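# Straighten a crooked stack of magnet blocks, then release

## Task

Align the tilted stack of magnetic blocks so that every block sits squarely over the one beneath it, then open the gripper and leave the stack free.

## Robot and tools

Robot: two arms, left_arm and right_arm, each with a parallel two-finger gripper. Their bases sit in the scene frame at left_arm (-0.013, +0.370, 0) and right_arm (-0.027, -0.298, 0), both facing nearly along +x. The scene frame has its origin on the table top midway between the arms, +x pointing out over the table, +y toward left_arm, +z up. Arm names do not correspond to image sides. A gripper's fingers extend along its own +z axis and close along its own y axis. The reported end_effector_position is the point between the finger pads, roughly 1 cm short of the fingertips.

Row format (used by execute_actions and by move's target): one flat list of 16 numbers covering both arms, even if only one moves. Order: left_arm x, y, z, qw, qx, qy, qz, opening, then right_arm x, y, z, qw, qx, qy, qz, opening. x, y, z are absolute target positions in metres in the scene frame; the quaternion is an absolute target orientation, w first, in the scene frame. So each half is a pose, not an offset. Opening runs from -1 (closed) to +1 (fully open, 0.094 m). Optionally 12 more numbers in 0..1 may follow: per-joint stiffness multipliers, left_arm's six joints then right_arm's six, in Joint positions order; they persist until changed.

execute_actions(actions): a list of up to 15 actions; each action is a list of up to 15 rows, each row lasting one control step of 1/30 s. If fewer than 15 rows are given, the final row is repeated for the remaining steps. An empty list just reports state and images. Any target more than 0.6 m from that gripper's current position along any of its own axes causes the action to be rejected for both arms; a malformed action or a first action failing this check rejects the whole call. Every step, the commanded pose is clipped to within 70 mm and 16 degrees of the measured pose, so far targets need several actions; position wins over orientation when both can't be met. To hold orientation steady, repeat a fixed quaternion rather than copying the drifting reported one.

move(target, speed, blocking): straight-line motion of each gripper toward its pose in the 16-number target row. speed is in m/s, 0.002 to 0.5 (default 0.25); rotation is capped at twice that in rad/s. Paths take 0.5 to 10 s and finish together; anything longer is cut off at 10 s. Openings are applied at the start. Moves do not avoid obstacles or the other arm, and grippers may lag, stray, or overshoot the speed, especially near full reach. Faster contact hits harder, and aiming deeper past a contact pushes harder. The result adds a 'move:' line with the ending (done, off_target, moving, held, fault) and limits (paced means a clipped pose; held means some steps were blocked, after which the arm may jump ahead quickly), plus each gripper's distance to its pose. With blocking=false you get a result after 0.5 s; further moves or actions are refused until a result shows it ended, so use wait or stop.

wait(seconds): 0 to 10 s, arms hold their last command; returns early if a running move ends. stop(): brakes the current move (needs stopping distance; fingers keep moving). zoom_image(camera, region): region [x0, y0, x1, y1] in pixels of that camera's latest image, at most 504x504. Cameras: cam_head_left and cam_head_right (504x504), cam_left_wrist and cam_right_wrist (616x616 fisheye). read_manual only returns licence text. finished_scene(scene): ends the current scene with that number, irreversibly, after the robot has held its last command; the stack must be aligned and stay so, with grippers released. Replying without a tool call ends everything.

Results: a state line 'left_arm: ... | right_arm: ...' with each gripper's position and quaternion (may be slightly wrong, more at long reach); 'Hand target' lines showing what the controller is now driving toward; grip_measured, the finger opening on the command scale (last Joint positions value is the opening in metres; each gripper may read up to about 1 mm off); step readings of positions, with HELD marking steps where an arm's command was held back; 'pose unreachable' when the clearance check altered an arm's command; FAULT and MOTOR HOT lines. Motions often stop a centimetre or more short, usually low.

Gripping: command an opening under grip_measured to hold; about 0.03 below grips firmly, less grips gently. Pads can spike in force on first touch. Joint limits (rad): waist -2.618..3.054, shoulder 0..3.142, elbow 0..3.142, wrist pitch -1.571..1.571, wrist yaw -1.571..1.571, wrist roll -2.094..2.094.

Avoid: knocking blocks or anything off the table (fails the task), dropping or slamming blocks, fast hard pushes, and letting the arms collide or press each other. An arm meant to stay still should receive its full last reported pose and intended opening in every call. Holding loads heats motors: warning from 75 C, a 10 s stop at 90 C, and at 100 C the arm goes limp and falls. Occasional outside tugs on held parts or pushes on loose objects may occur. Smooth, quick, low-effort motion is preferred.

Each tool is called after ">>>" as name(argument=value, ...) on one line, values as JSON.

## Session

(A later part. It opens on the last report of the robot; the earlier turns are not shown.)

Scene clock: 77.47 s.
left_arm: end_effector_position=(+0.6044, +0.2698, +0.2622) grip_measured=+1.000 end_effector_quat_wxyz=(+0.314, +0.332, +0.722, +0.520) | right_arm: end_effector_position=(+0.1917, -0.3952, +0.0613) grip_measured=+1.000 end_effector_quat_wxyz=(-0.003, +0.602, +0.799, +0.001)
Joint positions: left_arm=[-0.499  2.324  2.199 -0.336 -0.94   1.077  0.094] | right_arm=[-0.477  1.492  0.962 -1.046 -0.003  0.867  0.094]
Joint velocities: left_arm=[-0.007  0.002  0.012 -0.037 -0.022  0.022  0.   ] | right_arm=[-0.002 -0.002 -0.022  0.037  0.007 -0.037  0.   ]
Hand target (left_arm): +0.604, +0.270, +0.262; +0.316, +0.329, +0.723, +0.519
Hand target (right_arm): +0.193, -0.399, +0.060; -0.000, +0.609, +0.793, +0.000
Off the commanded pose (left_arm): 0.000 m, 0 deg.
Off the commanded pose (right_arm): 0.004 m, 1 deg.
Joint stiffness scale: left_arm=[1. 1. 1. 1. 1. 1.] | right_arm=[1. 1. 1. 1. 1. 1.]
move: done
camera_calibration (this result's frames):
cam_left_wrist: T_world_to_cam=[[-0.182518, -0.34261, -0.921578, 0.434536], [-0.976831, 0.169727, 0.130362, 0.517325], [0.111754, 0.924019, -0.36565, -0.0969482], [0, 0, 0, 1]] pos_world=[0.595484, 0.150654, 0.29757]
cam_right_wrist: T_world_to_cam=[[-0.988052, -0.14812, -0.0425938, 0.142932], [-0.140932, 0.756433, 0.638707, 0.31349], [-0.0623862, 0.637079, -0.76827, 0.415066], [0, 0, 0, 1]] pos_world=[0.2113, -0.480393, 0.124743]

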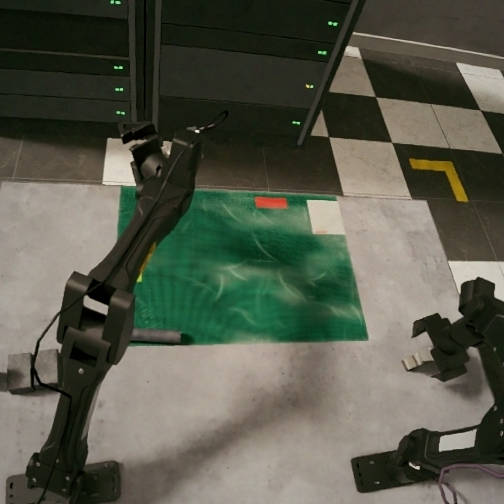

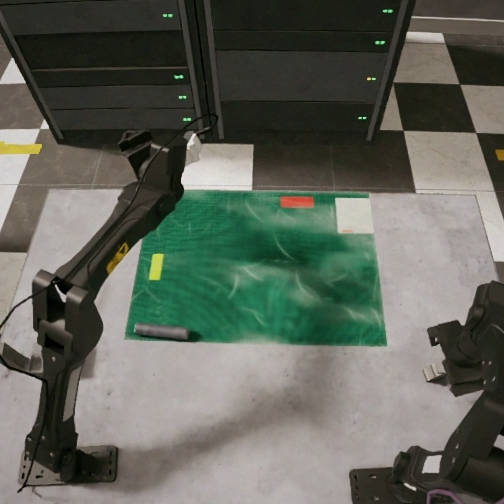

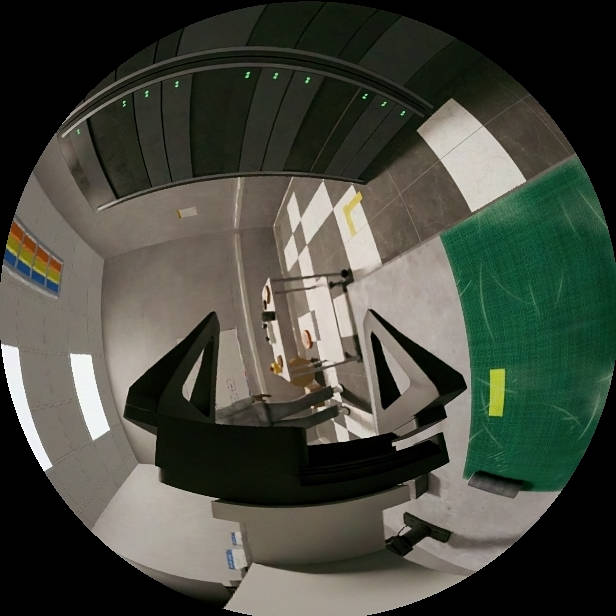

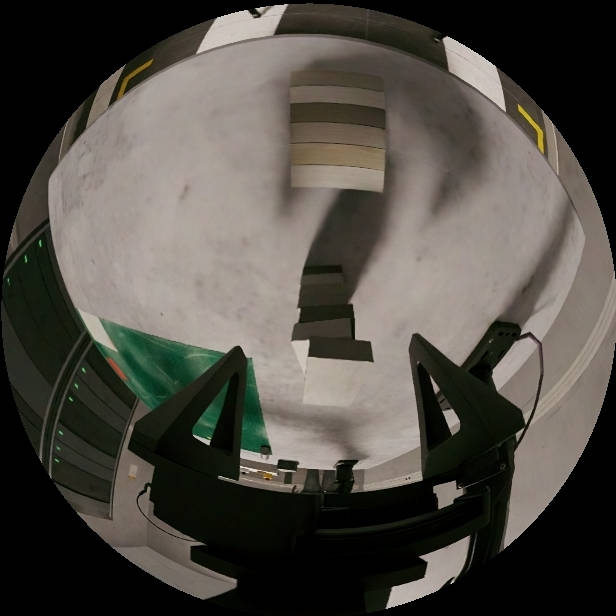

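>>> execute_actions(actions=[[[0.6044, 0.2698, 0.2622, 0.316, 0.329, 0.723, 0.519, 1, 0.193, -0.399, 0.06, 0, 0.609, 0.793, 0, 0]], [[0.6044, 0.2698, 0.2622, 0.316, 0.329, 0.723, 0.519, 1, 0.193, -0.399, 0.06, 0, 0.609, 0.793, 0, -0.6]], [[0.6044, 0.2698, 0.2622, 0.316, 0.329, 0.723, 0.519, 1, 0.193, -0.399, 0.06, 0, 0.609, 0.793, 0, -0.6]]])

Scene clock: 81.77 s.
left_arm: end_effector_position=(+0.6044, +0.2698, +0.2622) grip_measured=+1.000 end_effector_quat_wxyz=(+0.314, +0.332, +0.722, +0.520) | right_arm: end_effector_position=(+0.1919, -0.3953, +0.0610) grip_measured=-0.450 end_effector_quat_wxyz=(-0.003, +0.603, +0.797, +0.001)
Joint positions: left_arm=[-0.499  2.324  2.199 -0.336 -0.94   1.077  0.094] | right_arm=[-0.477  1.493  0.962 -1.045 -0.003  0.871  0.026]
Joint velocities: left_arm=[ 0.002 -0.002 -0.012  0.037  0.007 -0.022  0.   ] | right_arm=[-0.007  0.017  0.012 -0.007  0.007  0.037 -0.   ]
Hand target (left_arm): +0.604, +0.270, +0.262; +0.316, +0.329, +0.723, +0.519
Hand target (right_arm): +0.193, -0.399, +0.060; -0.000, +0.609, +0.793, +0.000
Off the commanded pose (left_arm): 0.000 m, 0 deg.
Off the commanded pose (right_arm): 0.004 m, 1 deg.
Joint stiffness scale: left_arm=[1. 1. 1. 1. 1. 1.] | right_arm=[1. 1. 1. 1. 1. 1.]
Step readings (end_effector_position; steps 1 to 15: 1st action; 16 to 30: 2nd action; 31 to 45: 3rd action):
0: left_arm (+0.6044, +0.2698, +0.2622) | right_arm (+0.1918, -0.3952, +0.0613)
1: left_arm (+0.6044, +0.2698, +0.2622) | right_arm (+0.1918, -0.3952, +0.0613)
2: left_arm (+0.6044, +0.2698, +0.2622) | right_arm (+0.1918, -0.3952, +0.0613)
4: left_arm (+0.6044, +0.2698, +0.2622) | right_arm (+0.1918, -0.3952, +0.0613)
8: left_arm (+0.6044, +0.2698, +0.2622) | right_arm (+0.1918, -0.3952, +0.0613)
15: left_arm (+0.6044, +0.2698, +0.2622) | right_arm (+0.1918, -0.3952, +0.0613)
16: left_arm (+0.6044, +0.2698, +0.2622) | right_arm (+0.1918, -0.3952, +0.0613)
17: left_arm (+0.6044, +0.2698, +0.2622) | right_arm (+0.1915, -0.3953, +0.0613)
19: left_arm (+0.6044, +0.2698, +0.2622) | right_arm (+0.1919, -0.3954, +0.0612)
23: left_arm (+0.6044, +0.2698, +0.2622) | right_arm (+0.1919, -0.3953, +0.0610)
30: left_arm (+0.6044, +0.2698, +0.2622) | right_arm (+0.1919, -0.3953, +0.0610)
31: left_arm (+0.6044, +0.2698, +0.2622) | right_arm (+0.1919, -0.3953, +0.0610)
32: left_arm (+0.6044, +0.2698, +0.2622) | right_arm (+0.1919, -0.3953, +0.0610)
34: left_arm (+0.6044, +0.2698, +0.2622) | right_arm (+0.1919, -0.3953, +0.0610)
38: left_arm (+0.6044, +0.2698, +0.2622) | right_arm (+0.1919, -0.3953, +0.0610)
45: end_effector_position above
camera_calibration (this result's frames):
cam_left_wrist: T_world_to_cam=[[-0.182518, -0.34261, -0.921578, 0.434536], [-0.976831, 0.169727, 0.130362, 0.517325], [0.111754, 0.924019, -0.36565, -0.0969482], [0, 0, 0, 1]] pos_world=[0.595484, 0.150654, 0.29757]
cam_right_wrist: T_world_to_cam=[[-0.988617, -0.144368, -0.042368, 0.144646], [-0.137935, 0.757196, 0.638458, 0.313533], [-0.0600918, 0.637034, -0.76849, 0.414535], [0, 0, 0, 1]] pos_world=[0.211157, -0.480596, 0.124517]

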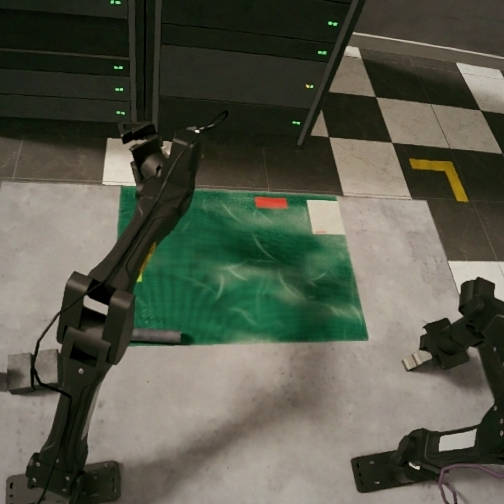

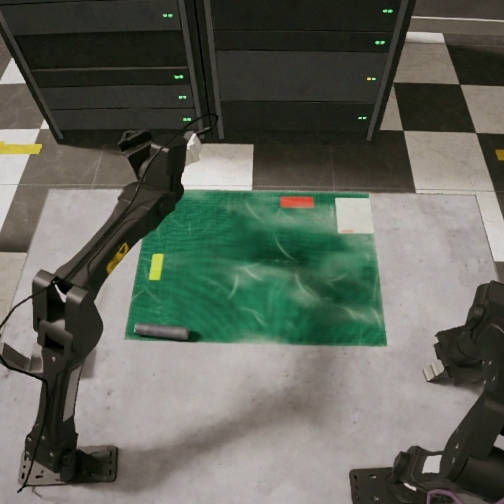

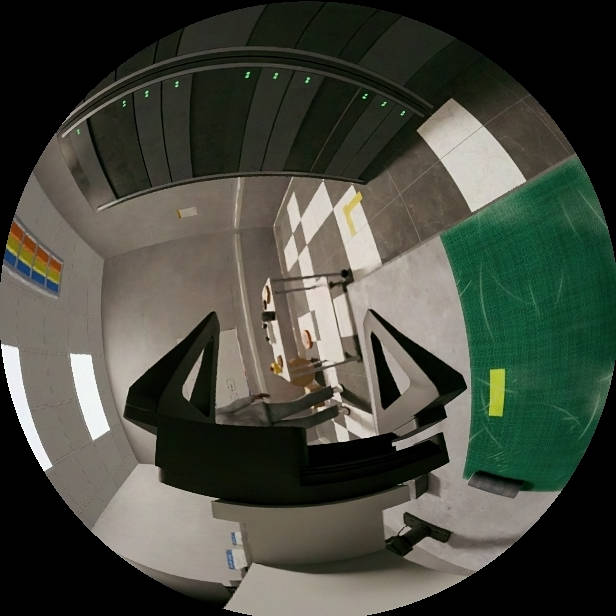

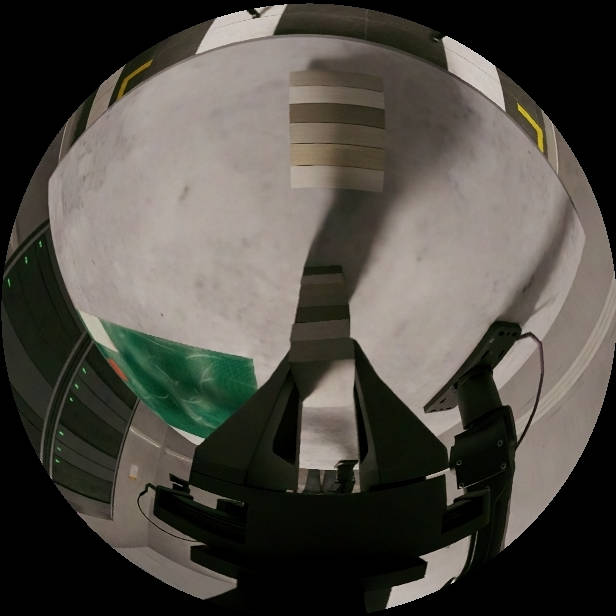

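The gripper closed to the block width (-0.450, the same reading as before), so the top block is aligned now. Releasing and inspecting.

>>> execute_actions(actions=[[[0.6044, 0.2698, 0.2622, 0.316, 0.329, 0.723, 0.519, 1, 0.193, -0.399, 0.06, 0, 0.609, 0.793, 0, 1]], [[0.6044, 0.2698, 0.2622, 0.316, 0.329, 0.723, 0.519, 1, 0.193, -0.399, 0.06, 0, 0.609, 0.793, 0, 1]]])

>>> move(target=[0.6044, 0.2698, 0.2622, 0.316, 0.329, 0.723, 0.519, 1, 0.193, -0.399, 0.15, 0, 0.609, 0.793, 0, 1], speed=0.1)

>>> zoom_image(camera="cam_right_wrist", region=[260, 210, 400, 340])

Scene clock: 86.90 s.
left_arm: end_effector_position=(+0.6044, +0.2698, +0.2622) grip_measured=+1.000 end_effector_quat_wxyz=(+0.314, +0.332, +0.722, +0.520) | right_arm: end_effector_position=(+0.1919, -0.3954, +0.0610) grip_measured=+1.000 end_effector_quat_wxyz=(-0.003, +0.604, +0.797, +0.001)
Joint positions: left_arm=[-0.499  2.324  2.199 -0.336 -0.94   1.077  0.094] | right_arm=[-0.477  1.493  0.962 -1.045 -0.003  0.871  0.094]
Joint velocities: left_arm=[-0.027  0.012 -0.002 -0.022 -0.007 -0.007  0.   ] | right_arm=[-0.007  0.007  0.007 -0.11   0.022 -0.022  0.   ]
Hand target (left_arm): +0.604, +0.270, +0.262; +0.316, +0.329, +0.723, +0.519
Hand target (right_arm): +0.193, -0.399, +0.060; -0.000, +0.609, +0.793, +0.000
Off the commanded pose (left_arm): 0.000 m, 0 deg.
Off the commanded pose (right_arm): 0.004 m, 1 deg.
Joint stiffness scale: left_arm=[1. 1. 1. 1. 1. 1.] | right_arm=[1. 1. 1. 1. 1. 1.]
Step readings (end_effector_position; steps 1 to 15: 1st action; 16 to 30: 2nd action):
0: left_arm (+0.6044, +0.2698, +0.2622) | right_arm (+0.1919, -0.3953, +0.0610)
1: left_arm (+0.6044, +0.2698, +0.2622) | right_arm (+0.1919, -0.3954, +0.0610)
2: left_arm (+0.6044, +0.2698, +0.2622) | right_arm (+0.1919, -0.3954, +0.0610)
4: left_arm (+0.6044, +0.2698, +0.2622) | right_arm (+0.1919, -0.3954, +0.0610)
8: left_arm (+0.6044, +0.2698, +0.2622) | right_arm (+0.1919, -0.3954, +0.0610)
15: left_arm (+0.6044, +0.2698, +0.2622) | right_arm (+0.1919, -0.3954, +0.0610)
16: left_arm (+0.6044, +0.2698, +0.2622) | right_arm (+0.1919, -0.3954, +0.0610)
17: left_arm (+0.6044, +0.2698, +0.2622) | right_arm (+0.1919, -0.3954, +0.0610)
19: left_arm (+0.6044, +0.2698, +0.2622) | right_arm (+0.1919, -0.3954, +0.0610)
23: left_arm (+0.6044, +0.2698, +0.2622) | right_arm (+0.1919, -0.3954, +0.0610)
30: end_effector_position above
camera_calibration (this result's frames):
cam_left_wrist: T_world_to_cam=[[-0.182518, -0.34261, -0.921578, 0.434536], [-0.976831, 0.169727, 0.130362, 0.517325], [0.111754, 0.924019, -0.36565, -0.0969482], [0, 0, 0, 1]] pos_world=[0.595484, 0.150654, 0.29757]
cam_right_wrist: T_world_to_cam=[[-0.988657, -0.143997, -0.042687, 0.1449], [-0.137867, 0.75735, 0.63829, 0.313632], [-0.059583, 0.636935, -0.768611, 0.414435], [0, 0, 0, 1]] pos_world=[0.211189, -0.480633, 0.124537]

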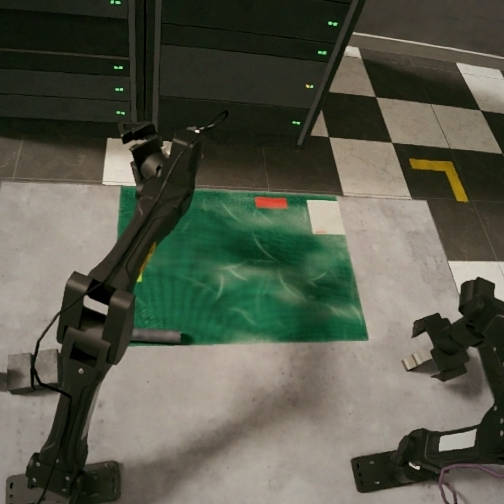

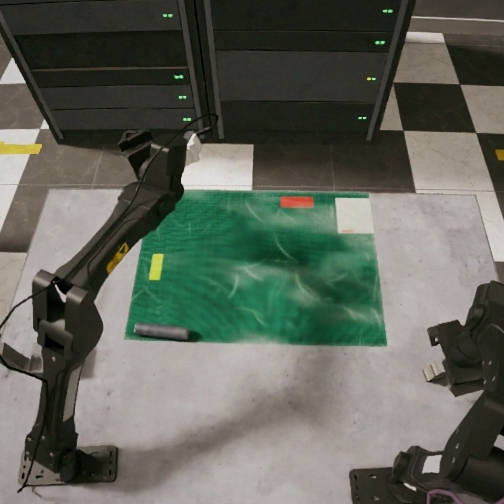

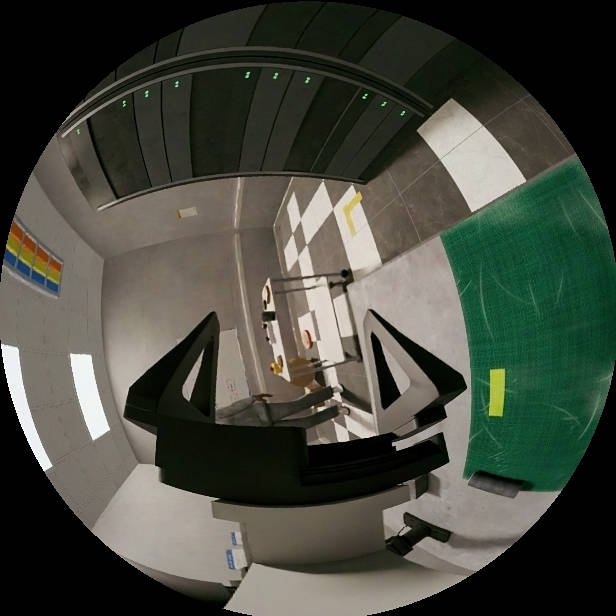

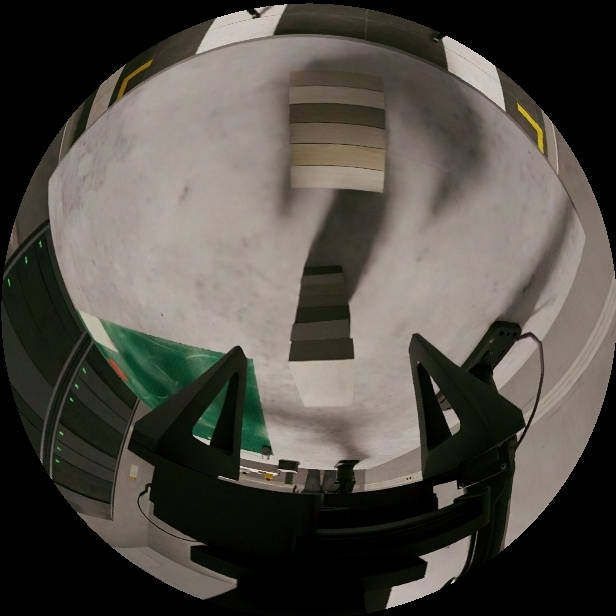

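Scene clock: 88.37 s.
left_arm: end_effector_position=(+0.6044, +0.2698, +0.2622) grip_measured=+1.000 end_effector_quat_wxyz=(+0.314, +0.332, +0.722, +0.520) | right_arm: end_effector_position=(+0.1922, -0.3954, +0.1383) grip_measured=+1.000 end_effector_quat_wxyz=(-0.020, +0.604, +0.797, -0.003)
Joint positions: left_arm=[-0.499  2.324  2.199 -0.336 -0.94   1.077  0.094] | right_arm=[-0.477  1.487  1.266 -1.389 -0.003  0.871  0.094]
Joint velocities: left_arm=[ 0.012 -0.017  0.017  0.007 -0.051  0.051  0.   ] | right_arm=[-0.007  0.012 -0.007 -0.007  0.007  0.022  0.   ]
Hand target (left_arm): +0.604, +0.270, +0.262; +0.316, +0.329, +0.723, +0.519
Hand target (right_arm): +0.194, -0.400, +0.150; +0.000, +0.609, +0.793, -0.000
Off the commanded pose (left_arm): 0.000 m, 0 deg.
Off the commanded pose (right_arm): 0.012 m, 2 deg.
Joint stiffness scale: left_arm=[1. 1. 1. 1. 1. 1.] | right_arm=[1. 1. 1. 1. 1. 1.]
move: off_target (right_arm)
camera_calibration (this result's frames):
cam_left_wrist: T_world_to_cam=[[-0.182743, -0.342311, -0.921644, 0.434609], [-0.976787, 0.169785, 0.130616, 0.517217], [0.111771, 0.924119, -0.365392, -0.0970531], [0, 0, 0, 1]] pos_world=[0.59548, 0.150644, 0.297536]
cam_right_wrist: T_world_to_cam=[[-0.989545, -0.143576, -0.0136643, 0.144742], [-0.117534, 0.747884, 0.653342, 0.25464], [-0.0835848, 0.648117, -0.75694, 0.481269], [0, 0, 0, 1]] pos_world=[0.213384, -0.481578, 0.199902]

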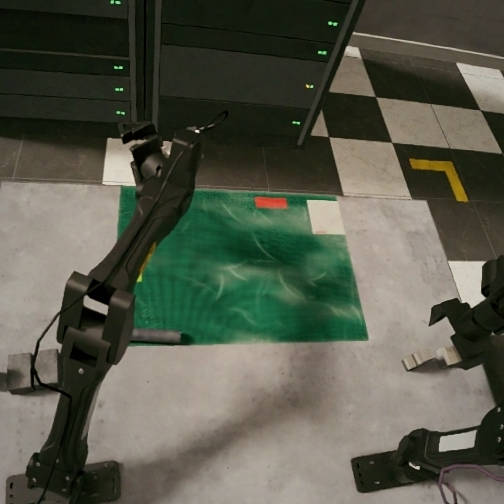

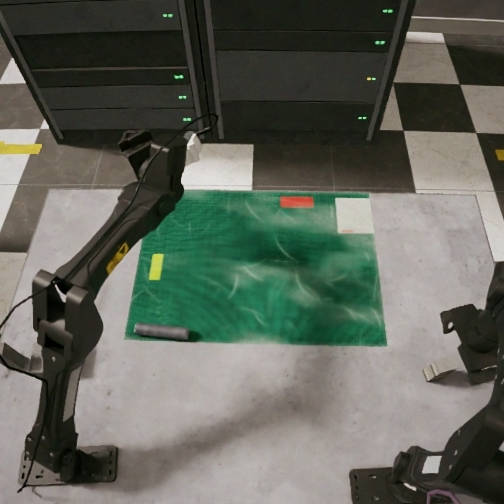

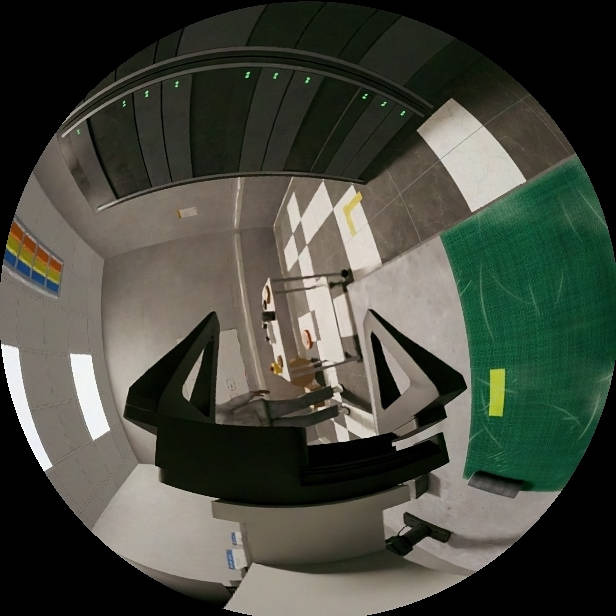

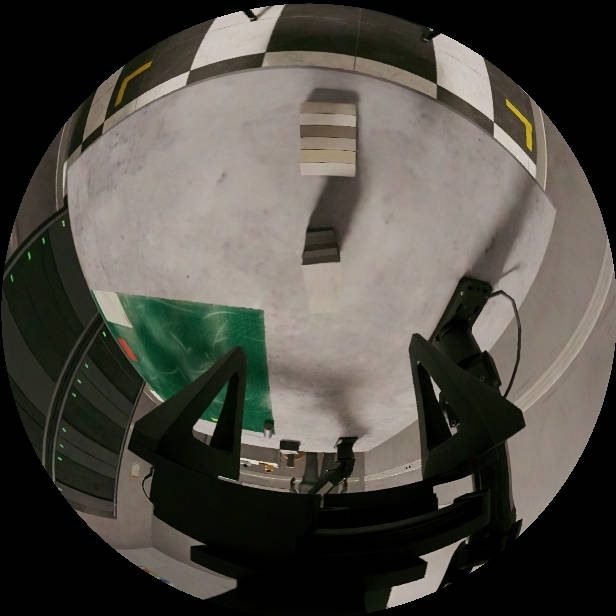

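Region (260, 210, 400, 340) of cam_right_wrist's 616x616 image, scaled by 3.600, with more detail than that image has; it fills the top 468 rows of this view, and the rest is white.

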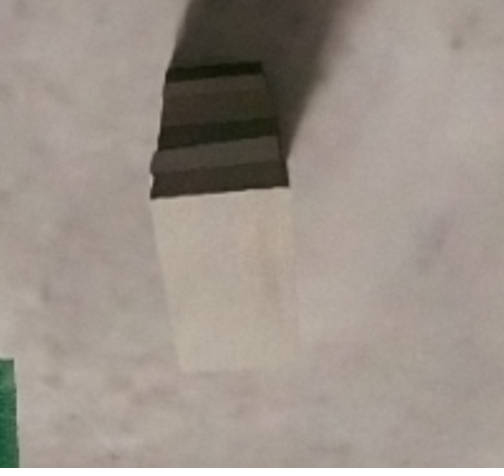

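>>> execute_actions(actions=[])

Scene clock: 98.33 s.
left_arm: end_effector_position=(+0.6044, +0.2698, +0.2622) grip_measured=+1.000 end_effector_quat_wxyz=(+0.314, +0.332, +0.722, +0.520) | right_arm: end_effector_position=(+0.1918, -0.3952, +0.1383) grip_measured=+1.000 end_effector_quat_wxyz=(-0.020, +0.604, +0.797, -0.003)
Joint positions: left_arm=[-0.499  2.324  2.199 -0.336 -0.94   1.077  0.094] | right_arm=[-0.477  1.487  1.266 -1.391 -0.003  0.871  0.094]
Joint velocities: left_arm=[ 0.012 -0.002 -0.007  0.022 -0.051 -0.051  0.   ] | right_arm=[-0.012  0.002 -0.007  0.007 -0.022  0.037  0.   ]
Hand target (left_arm): +0.604, +0.270, +0.262; +0.316, +0.329, +0.723, +0.519
Hand target (right_arm): +0.194, -0.400, +0.150; +0.000, +0.609, +0.793, -0.000
Off the commanded pose (left_arm): 0.000 m, 0 deg.
Off the commanded pose (right_arm): 0.012 m, 2 deg.
Joint stiffness scale: left_arm=[1. 1. 1. 1. 1. 1.] | right_arm=[1. 1. 1. 1. 1. 1.]
camera_calibration (this result's frames):
cam_left_wrist: T_world_to_cam=[[-0.182743, -0.342311, -0.921644, 0.434609], [-0.976787, 0.169785, 0.130616, 0.517217], [0.111771, 0.924119, -0.365392, -0.0970531], [0, 0, 0, 1]] pos_world=[0.59548, 0.150644, 0.297536]
cam_right_wrist: T_world_to_cam=[[-0.989563, -0.143568, -0.0123789, 0.144252], [-0.116626, 0.747473, 0.653975, 0.254048], [-0.0846367, 0.648593, -0.756415, 0.481468], [0, 0, 0, 1]] pos_world=[0.213124, -0.48146, 0.199834]

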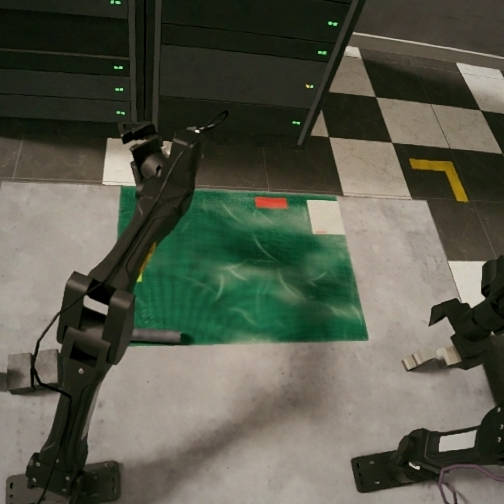

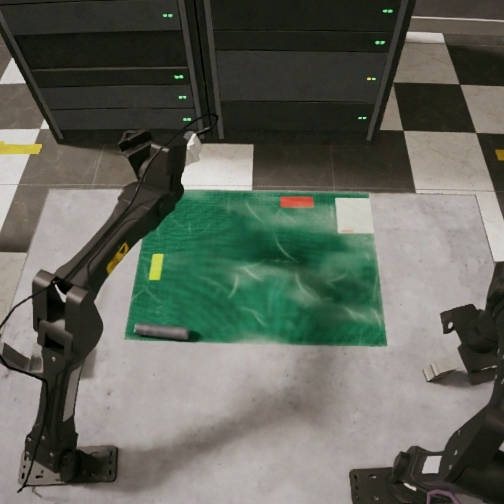

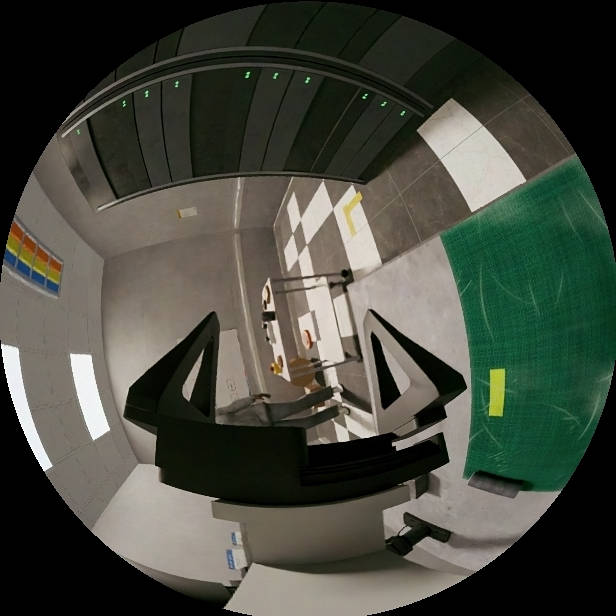

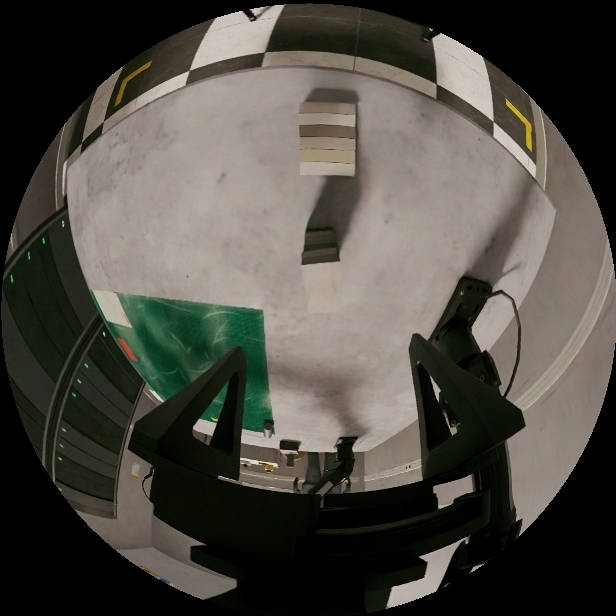

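>>> zoom_image(camera="cam_head_left", region=[384, 300, 504, 400])

>>> zoom_image(camera="cam_right_wrist", region=[260, 90, 400, 330])

Region (384, 300, 504, 400) of cam_head_left's 504x504 image, scaled by 4.200, with more detail than that image has.

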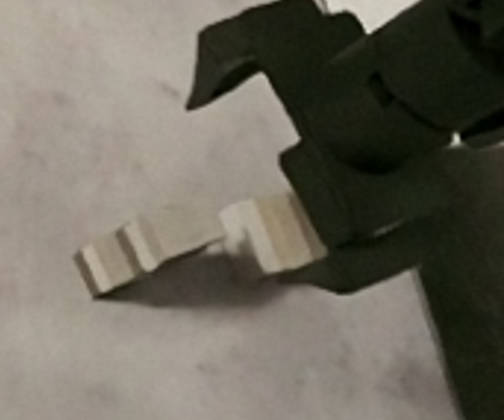

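Region (260, 90, 400, 330) of cam_right_wrist's 616x616 image, scaled by 2.100, with more detail than that image has; it fills the left 294 columns of this view, and the rest is white.

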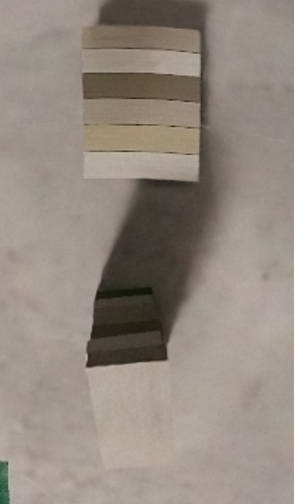

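>>> zoom_image(camera="cam_head_left", region=[395, 340, 465, 380])

Region (395, 340, 465, 380) of cam_head_left's 504x504 image, scaled by 7.200, with more detail than that image has; it fills the top 288 rows of this view, and the rest is white.

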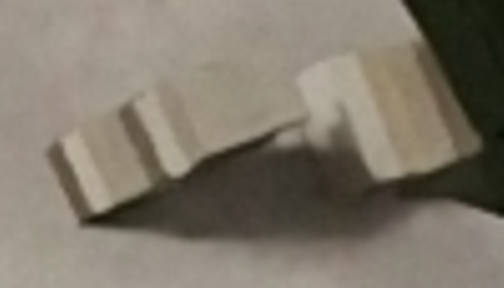

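>>> move(target=[0.6044, 0.2698, 0.2622, 0.316, 0.329, 0.723, 0.519, 1, 0.194, -0.400, 0.15, 0, -0.1305, 0.9914, 0, 1], speed=0.4)

Scene clock: 147.27 s.
left_arm: end_effector_position=(+0.6044, +0.2698, +0.2622) grip_measured=+1.000 end_effector_quat_wxyz=(+0.314, +0.332, +0.722, +0.520) | right_arm: end_effector_position=(+0.1904, -0.3963, +0.1384) grip_measured=+1.000 end_effector_quat_wxyz=(-0.020, -0.131, +0.991, +0.009)
Joint positions: left_arm=[-0.499  2.324  2.199 -0.336 -0.94   1.078  0.094] | right_arm=[-0.477  1.487  1.266 -1.394  0.006 -0.688  0.094]
Joint velocities: left_arm=[ 0.007 -0.012  0.012  0.022 -0.051  0.022  0.   ] | right_arm=[ 0.002 -0.002  0.002 -0.037  0.022 -0.037  0.   ]
Hand target (left_arm): +0.604, +0.270, +0.262; +0.316, +0.329, +0.723, +0.519
Hand target (right_arm): +0.194, -0.400, +0.150; -0.000, -0.130, +0.991, -0.000
Off the commanded pose (left_arm): 0.000 m, 0 deg.
Off the commanded pose (right_arm): 0.013 m, 3 deg.
Joint stiffness scale: left_arm=[1. 1. 1. 1. 1. 1.] | right_arm=[1. 1. 1. 1. 1. 1.]
move: off_target (right_arm)
camera_calibration (this result's frames):
cam_left_wrist: T_world_to_cam=[[-0.183193, -0.341713, -0.921777, 0.434754], [-0.976699, 0.169901, 0.131123, 0.516999], [0.111805, 0.924319, -0.364876, -0.097263], [0, 0, 0, 1]] pos_world=[0.59547, 0.150625, 0.297467]
cam_right_wrist: T_world_to_cam=[[0.130766, -0.989345, -0.0640125, -0.398658], [-0.733676, -0.139995, 0.664921, 0.0189224], [-0.666798, -0.0399848, -0.744165, 0.318335], [0, 0, 0, 1]] pos_world=[0.278279, -0.379033, 0.198793]

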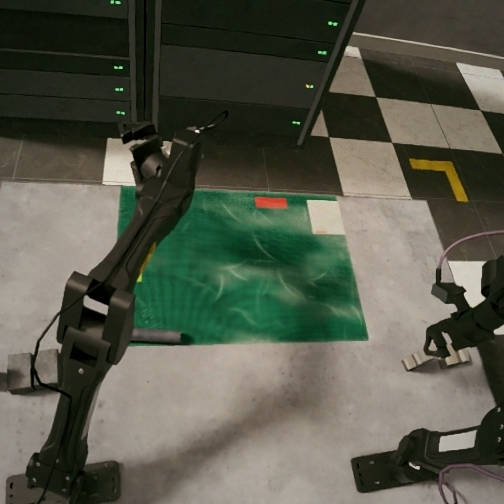

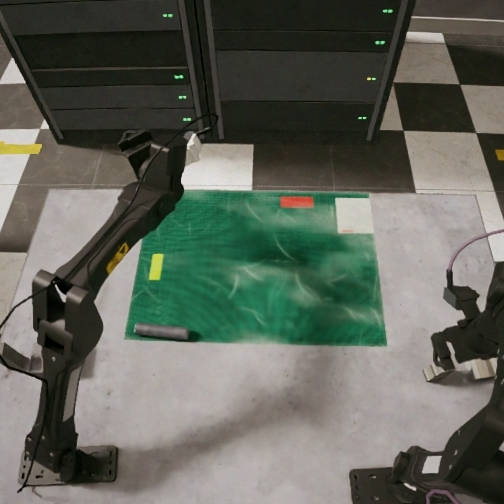

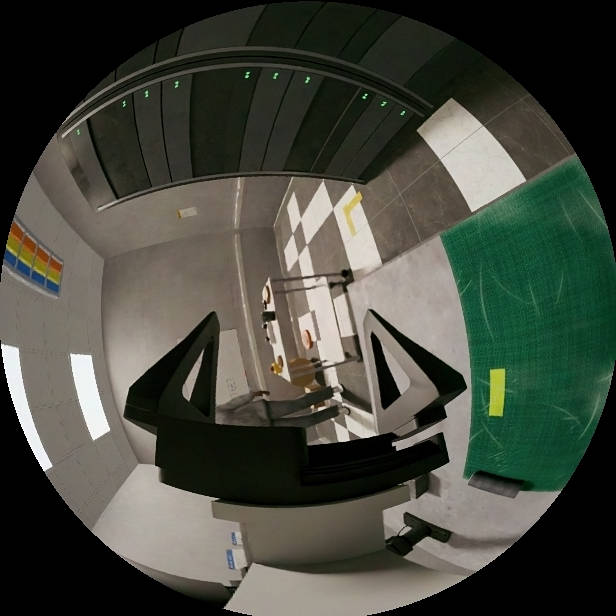

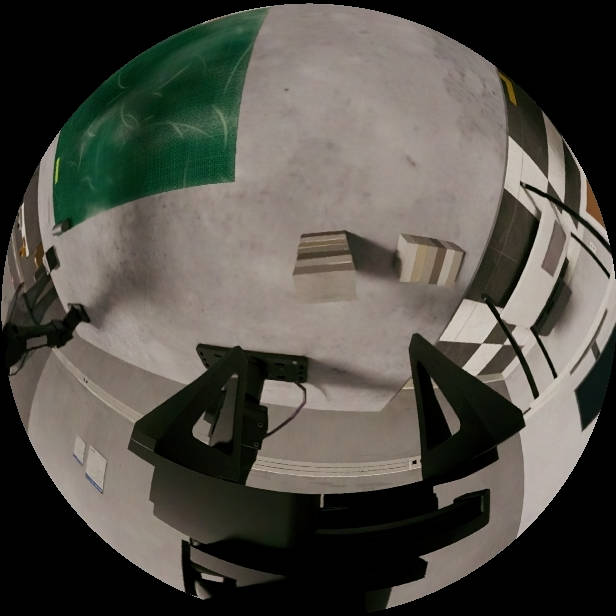

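>>> zoom_image(camera="cam_right_wrist", region=[270, 210, 390, 320])

Region (270, 210, 390, 320) of cam_right_wrist's 616x616 image, scaled by 4.200, with more detail than that image has; it fills the top 462 rows of this view, and the rest is white.

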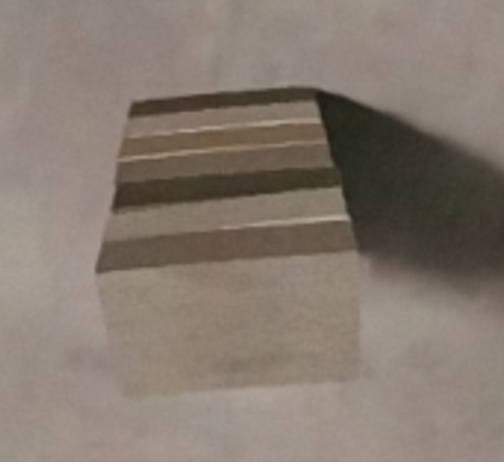

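>>> move(target=[0.6044, 0.2698, 0.2622, 0.316, 0.329, 0.723, 0.519, 1, 0.194, -0.400, 0.022, 0, -0.1305, 0.9914, 0, 1], speed=0.1)

Scene clock: 155.73 s.
left_arm: end_effector_position=(+0.6044, +0.2698, +0.2622) grip_measured=+1.000 end_effector_quat_wxyz=(+0.314, +0.332, +0.722, +0.520) | right_arm: end_effector_position=(+0.1903, -0.3962, +0.0231) grip_measured=+1.000 end_effector_quat_wxyz=(-0.006, -0.133, +0.991, +0.000)
Joint positions: left_arm=[-0.499  2.324  2.199 -0.336 -0.94   1.078  0.094] | right_arm=[-0.477  1.552  0.856 -0.886  0.006 -0.691  0.094]
Joint velocities: left_arm=[-0.017 -0.002 -0.007 -0.022  0.022 -0.051  0.   ] | right_arm=[ 0.002 -0.002 -0.007  0.066  0.007  0.066  0.   ]
Hand target (left_arm): +0.604, +0.270, +0.262; +0.316, +0.329, +0.723, +0.519
Hand target (right_arm): +0.192, -0.399, +0.022; -0.000, -0.130, +0.991, -0.000
Off the commanded pose (left_arm): 0.000 m, 0 deg.
Off the commanded pose (right_arm): 0.005 m, 1 deg.
Joint stiffness scale: left_arm=[1. 1. 1. 1. 1. 1.] | right_arm=[1. 1. 1. 1. 1. 1.]
move: done
camera_calibration (this result's frames):
cam_left_wrist: T_world_to_cam=[[-0.183418, -0.341415, -0.921843, 0.434827], [-0.976654, 0.169959, 0.131377, 0.51689], [0.111822, 0.924419, -0.364618, -0.097368], [0, 0, 0, 1]] pos_world=[0.595466, 0.150615, 0.297432]
cam_right_wrist: T_world_to_cam=[[0.135474, -0.989697, -0.0463273, -0.407394], [-0.753291, -0.133261, 0.644045, 0.102317], [-0.643584, -0.0523533, -0.763583, 0.223634], [0, 0, 0, 1]] pos_world=[0.276193, -0.377854, 0.085993]

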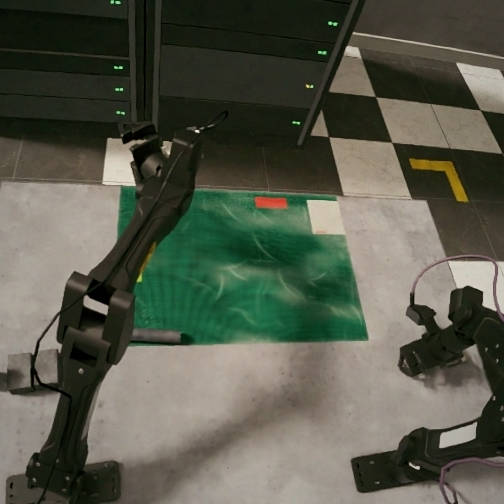

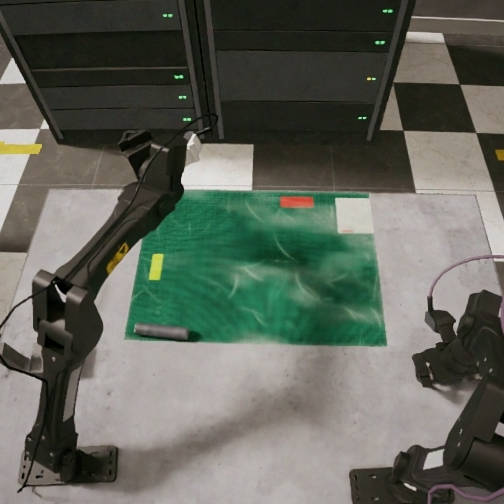

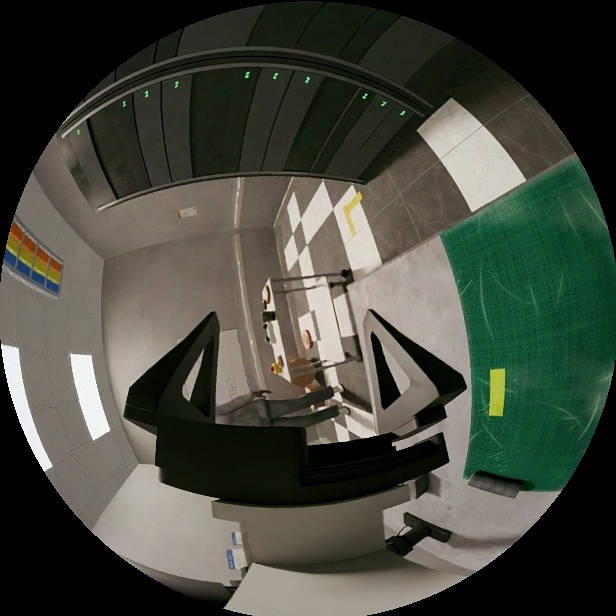

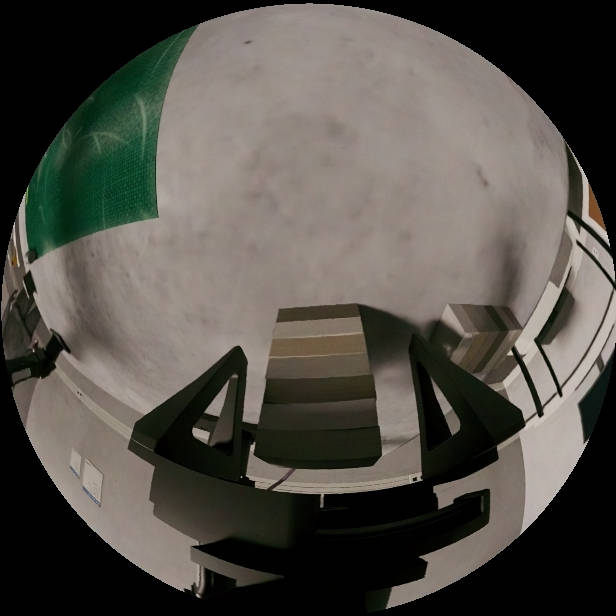

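>>> execute_actions(actions=[[[0.6044, 0.2698, 0.2622, 0.316, 0.329, 0.723, 0.519, 1, 0.194, -0.400, 0.013, 0, -0.1305, 0.9914, 0, 1]], [[0.6044, 0.2698, 0.2622, 0.316, 0.329, 0.723, 0.519, 1, 0.194, -0.400, 0.013, 0, -0.1305, 0.9914, 0, -0.3]], [[0.6044, 0.2698, 0.2622, 0.316, 0.329, 0.723, 0.519, 1, 0.194, -0.400, 0.013, 0, -0.1305, 0.9914, 0, -0.3]]])

Scene clock: 160.67 s.
left_arm: end_effector_position=(+0.6044, +0.2698, +0.2622) grip_measured=+1.000 end_effector_quat_wxyz=(+0.314, +0.332, +0.722, +0.520) | right_arm: end_effector_position=(+0.1922, -0.3961, +0.0138) grip_measured=-0.093 end_effector_quat_wxyz=(-0.005, -0.133, +0.991, +0.004)
Joint positions: left_arm=[-0.499  2.324  2.199 -0.336 -0.94   1.078  0.094] | right_arm=[-0.478  1.579  0.841 -0.846 -0.001 -0.693  0.043]
Joint velocities: left_arm=[-0.002  0.002  0.007 -0.007  0.022  0.007  0.   ] | right_arm=[-0.007  0.002 -0.002  0.007 -0.007 -0.007  0.   ]
Hand target (left_arm): +0.604, +0.270, +0.262; +0.316, +0.329, +0.723, +0.519
Hand target (right_arm): +0.194, -0.400, +0.013; -0.000, -0.130, +0.991, +0.000
Off the commanded pose (left_arm): 0.000 m, 0 deg.
Off the commanded pose (right_arm): 0.004 m, 1 deg.
Joint stiffness scale: left_arm=[1. 1. 1. 1. 1. 1.] | right_arm=[1. 1. 1. 1. 1. 1.]
Step readings (end_effector_position; steps 1 to 15: 1st action; 16 to 30: 2nd action; 31 to 45: 3rd action):
0: left_arm (+0.6044, +0.2698, +0.2622) | right_arm (+0.1906, -0.3964, +0.0231)
1: left_arm (+0.6044, +0.2698, +0.2622) | right_arm (+0.1909, -0.3965, +0.0224)
2: left_arm (+0.6044, +0.2698, +0.2622) | right_arm (+0.1918, -0.3969, +0.0212)
4: left_arm (+0.6044, +0.2698, +0.2622) | right_arm (+0.1918, -0.3970, +0.0177)
8: left_arm (+0.6044, +0.2698, +0.2622) | right_arm (+0.1911, -0.3966, +0.0142)
15: left_arm (+0.6044, +0.2698, +0.2622) | right_arm (+0.1924, -0.3972, +0.0141)
16: left_arm (+0.6044, +0.2698, +0.2622) | right_arm (+0.1926, -0.3973, +0.0141)
17: left_arm (+0.6044, +0.2698, +0.2622) | right_arm (+0.1927, -0.3973, +0.0141)
19: left_arm (+0.6044, +0.2698, +0.2622) | right_arm (+0.1925, -0.3961, +0.0141)
23: left_arm (+0.6044, +0.2698, +0.2622) | right_arm (+0.1922, -0.3961, +0.0138)
30: left_arm (+0.6044, +0.2698, +0.2622) | right_arm (+0.1922, -0.3961, +0.0138)
31: left_arm (+0.6044, +0.2698, +0.2622) | right_arm (+0.1922, -0.3961, +0.0138)
32: left_arm (+0.6044, +0.2698, +0.2622) | right_arm (+0.1922, -0.3961, +0.0138)
34: left_arm (+0.6044, +0.2698, +0.2622) | right_arm (+0.1922, -0.3961, +0.0138)
38: left_arm (+0.6044, +0.2698, +0.2622) | right_arm (+0.1922, -0.3961, +0.0138)
45: end_effector_position above
camera_calibration (this result's frames):
cam_left_wrist: T_world_to_cam=[[-0.183418, -0.341415, -0.921843, 0.434827], [-0.976654, 0.169959, 0.131377, 0.51689], [0.111822, 0.924419, -0.364618, -0.097368], [0, 0, 0, 1]] pos_world=[0.595466, 0.150615, 0.297432]
cam_right_wrist: T_world_to_cam=[[0.136202, -0.989253, -0.0531672, -0.40781], [-0.753907, -0.138317, 0.642256, 0.107983], [-0.642708, -0.0473935, -0.764644, 0.219564], [0, 0, 0, 1]] pos_world=[0.278069, -0.378085, 0.0768532]

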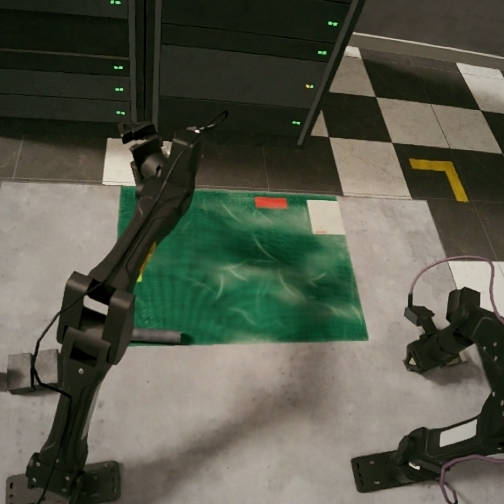

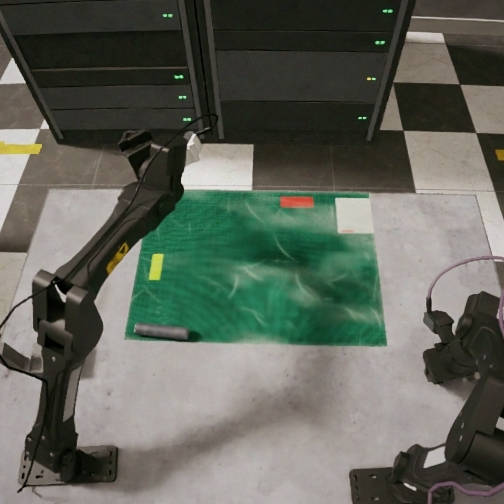

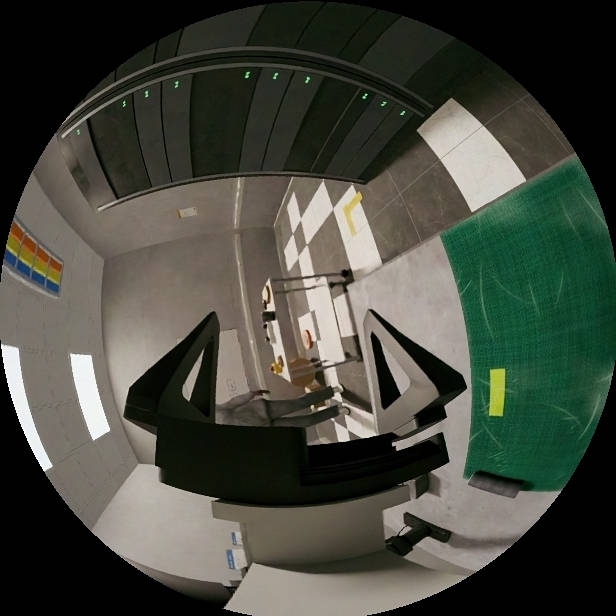

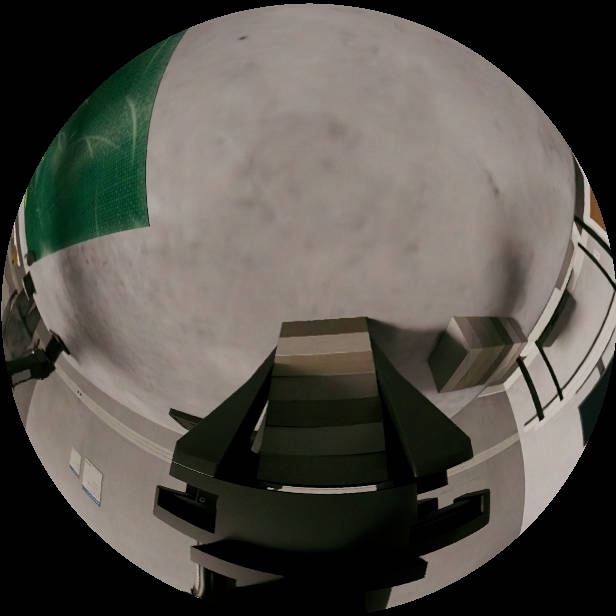

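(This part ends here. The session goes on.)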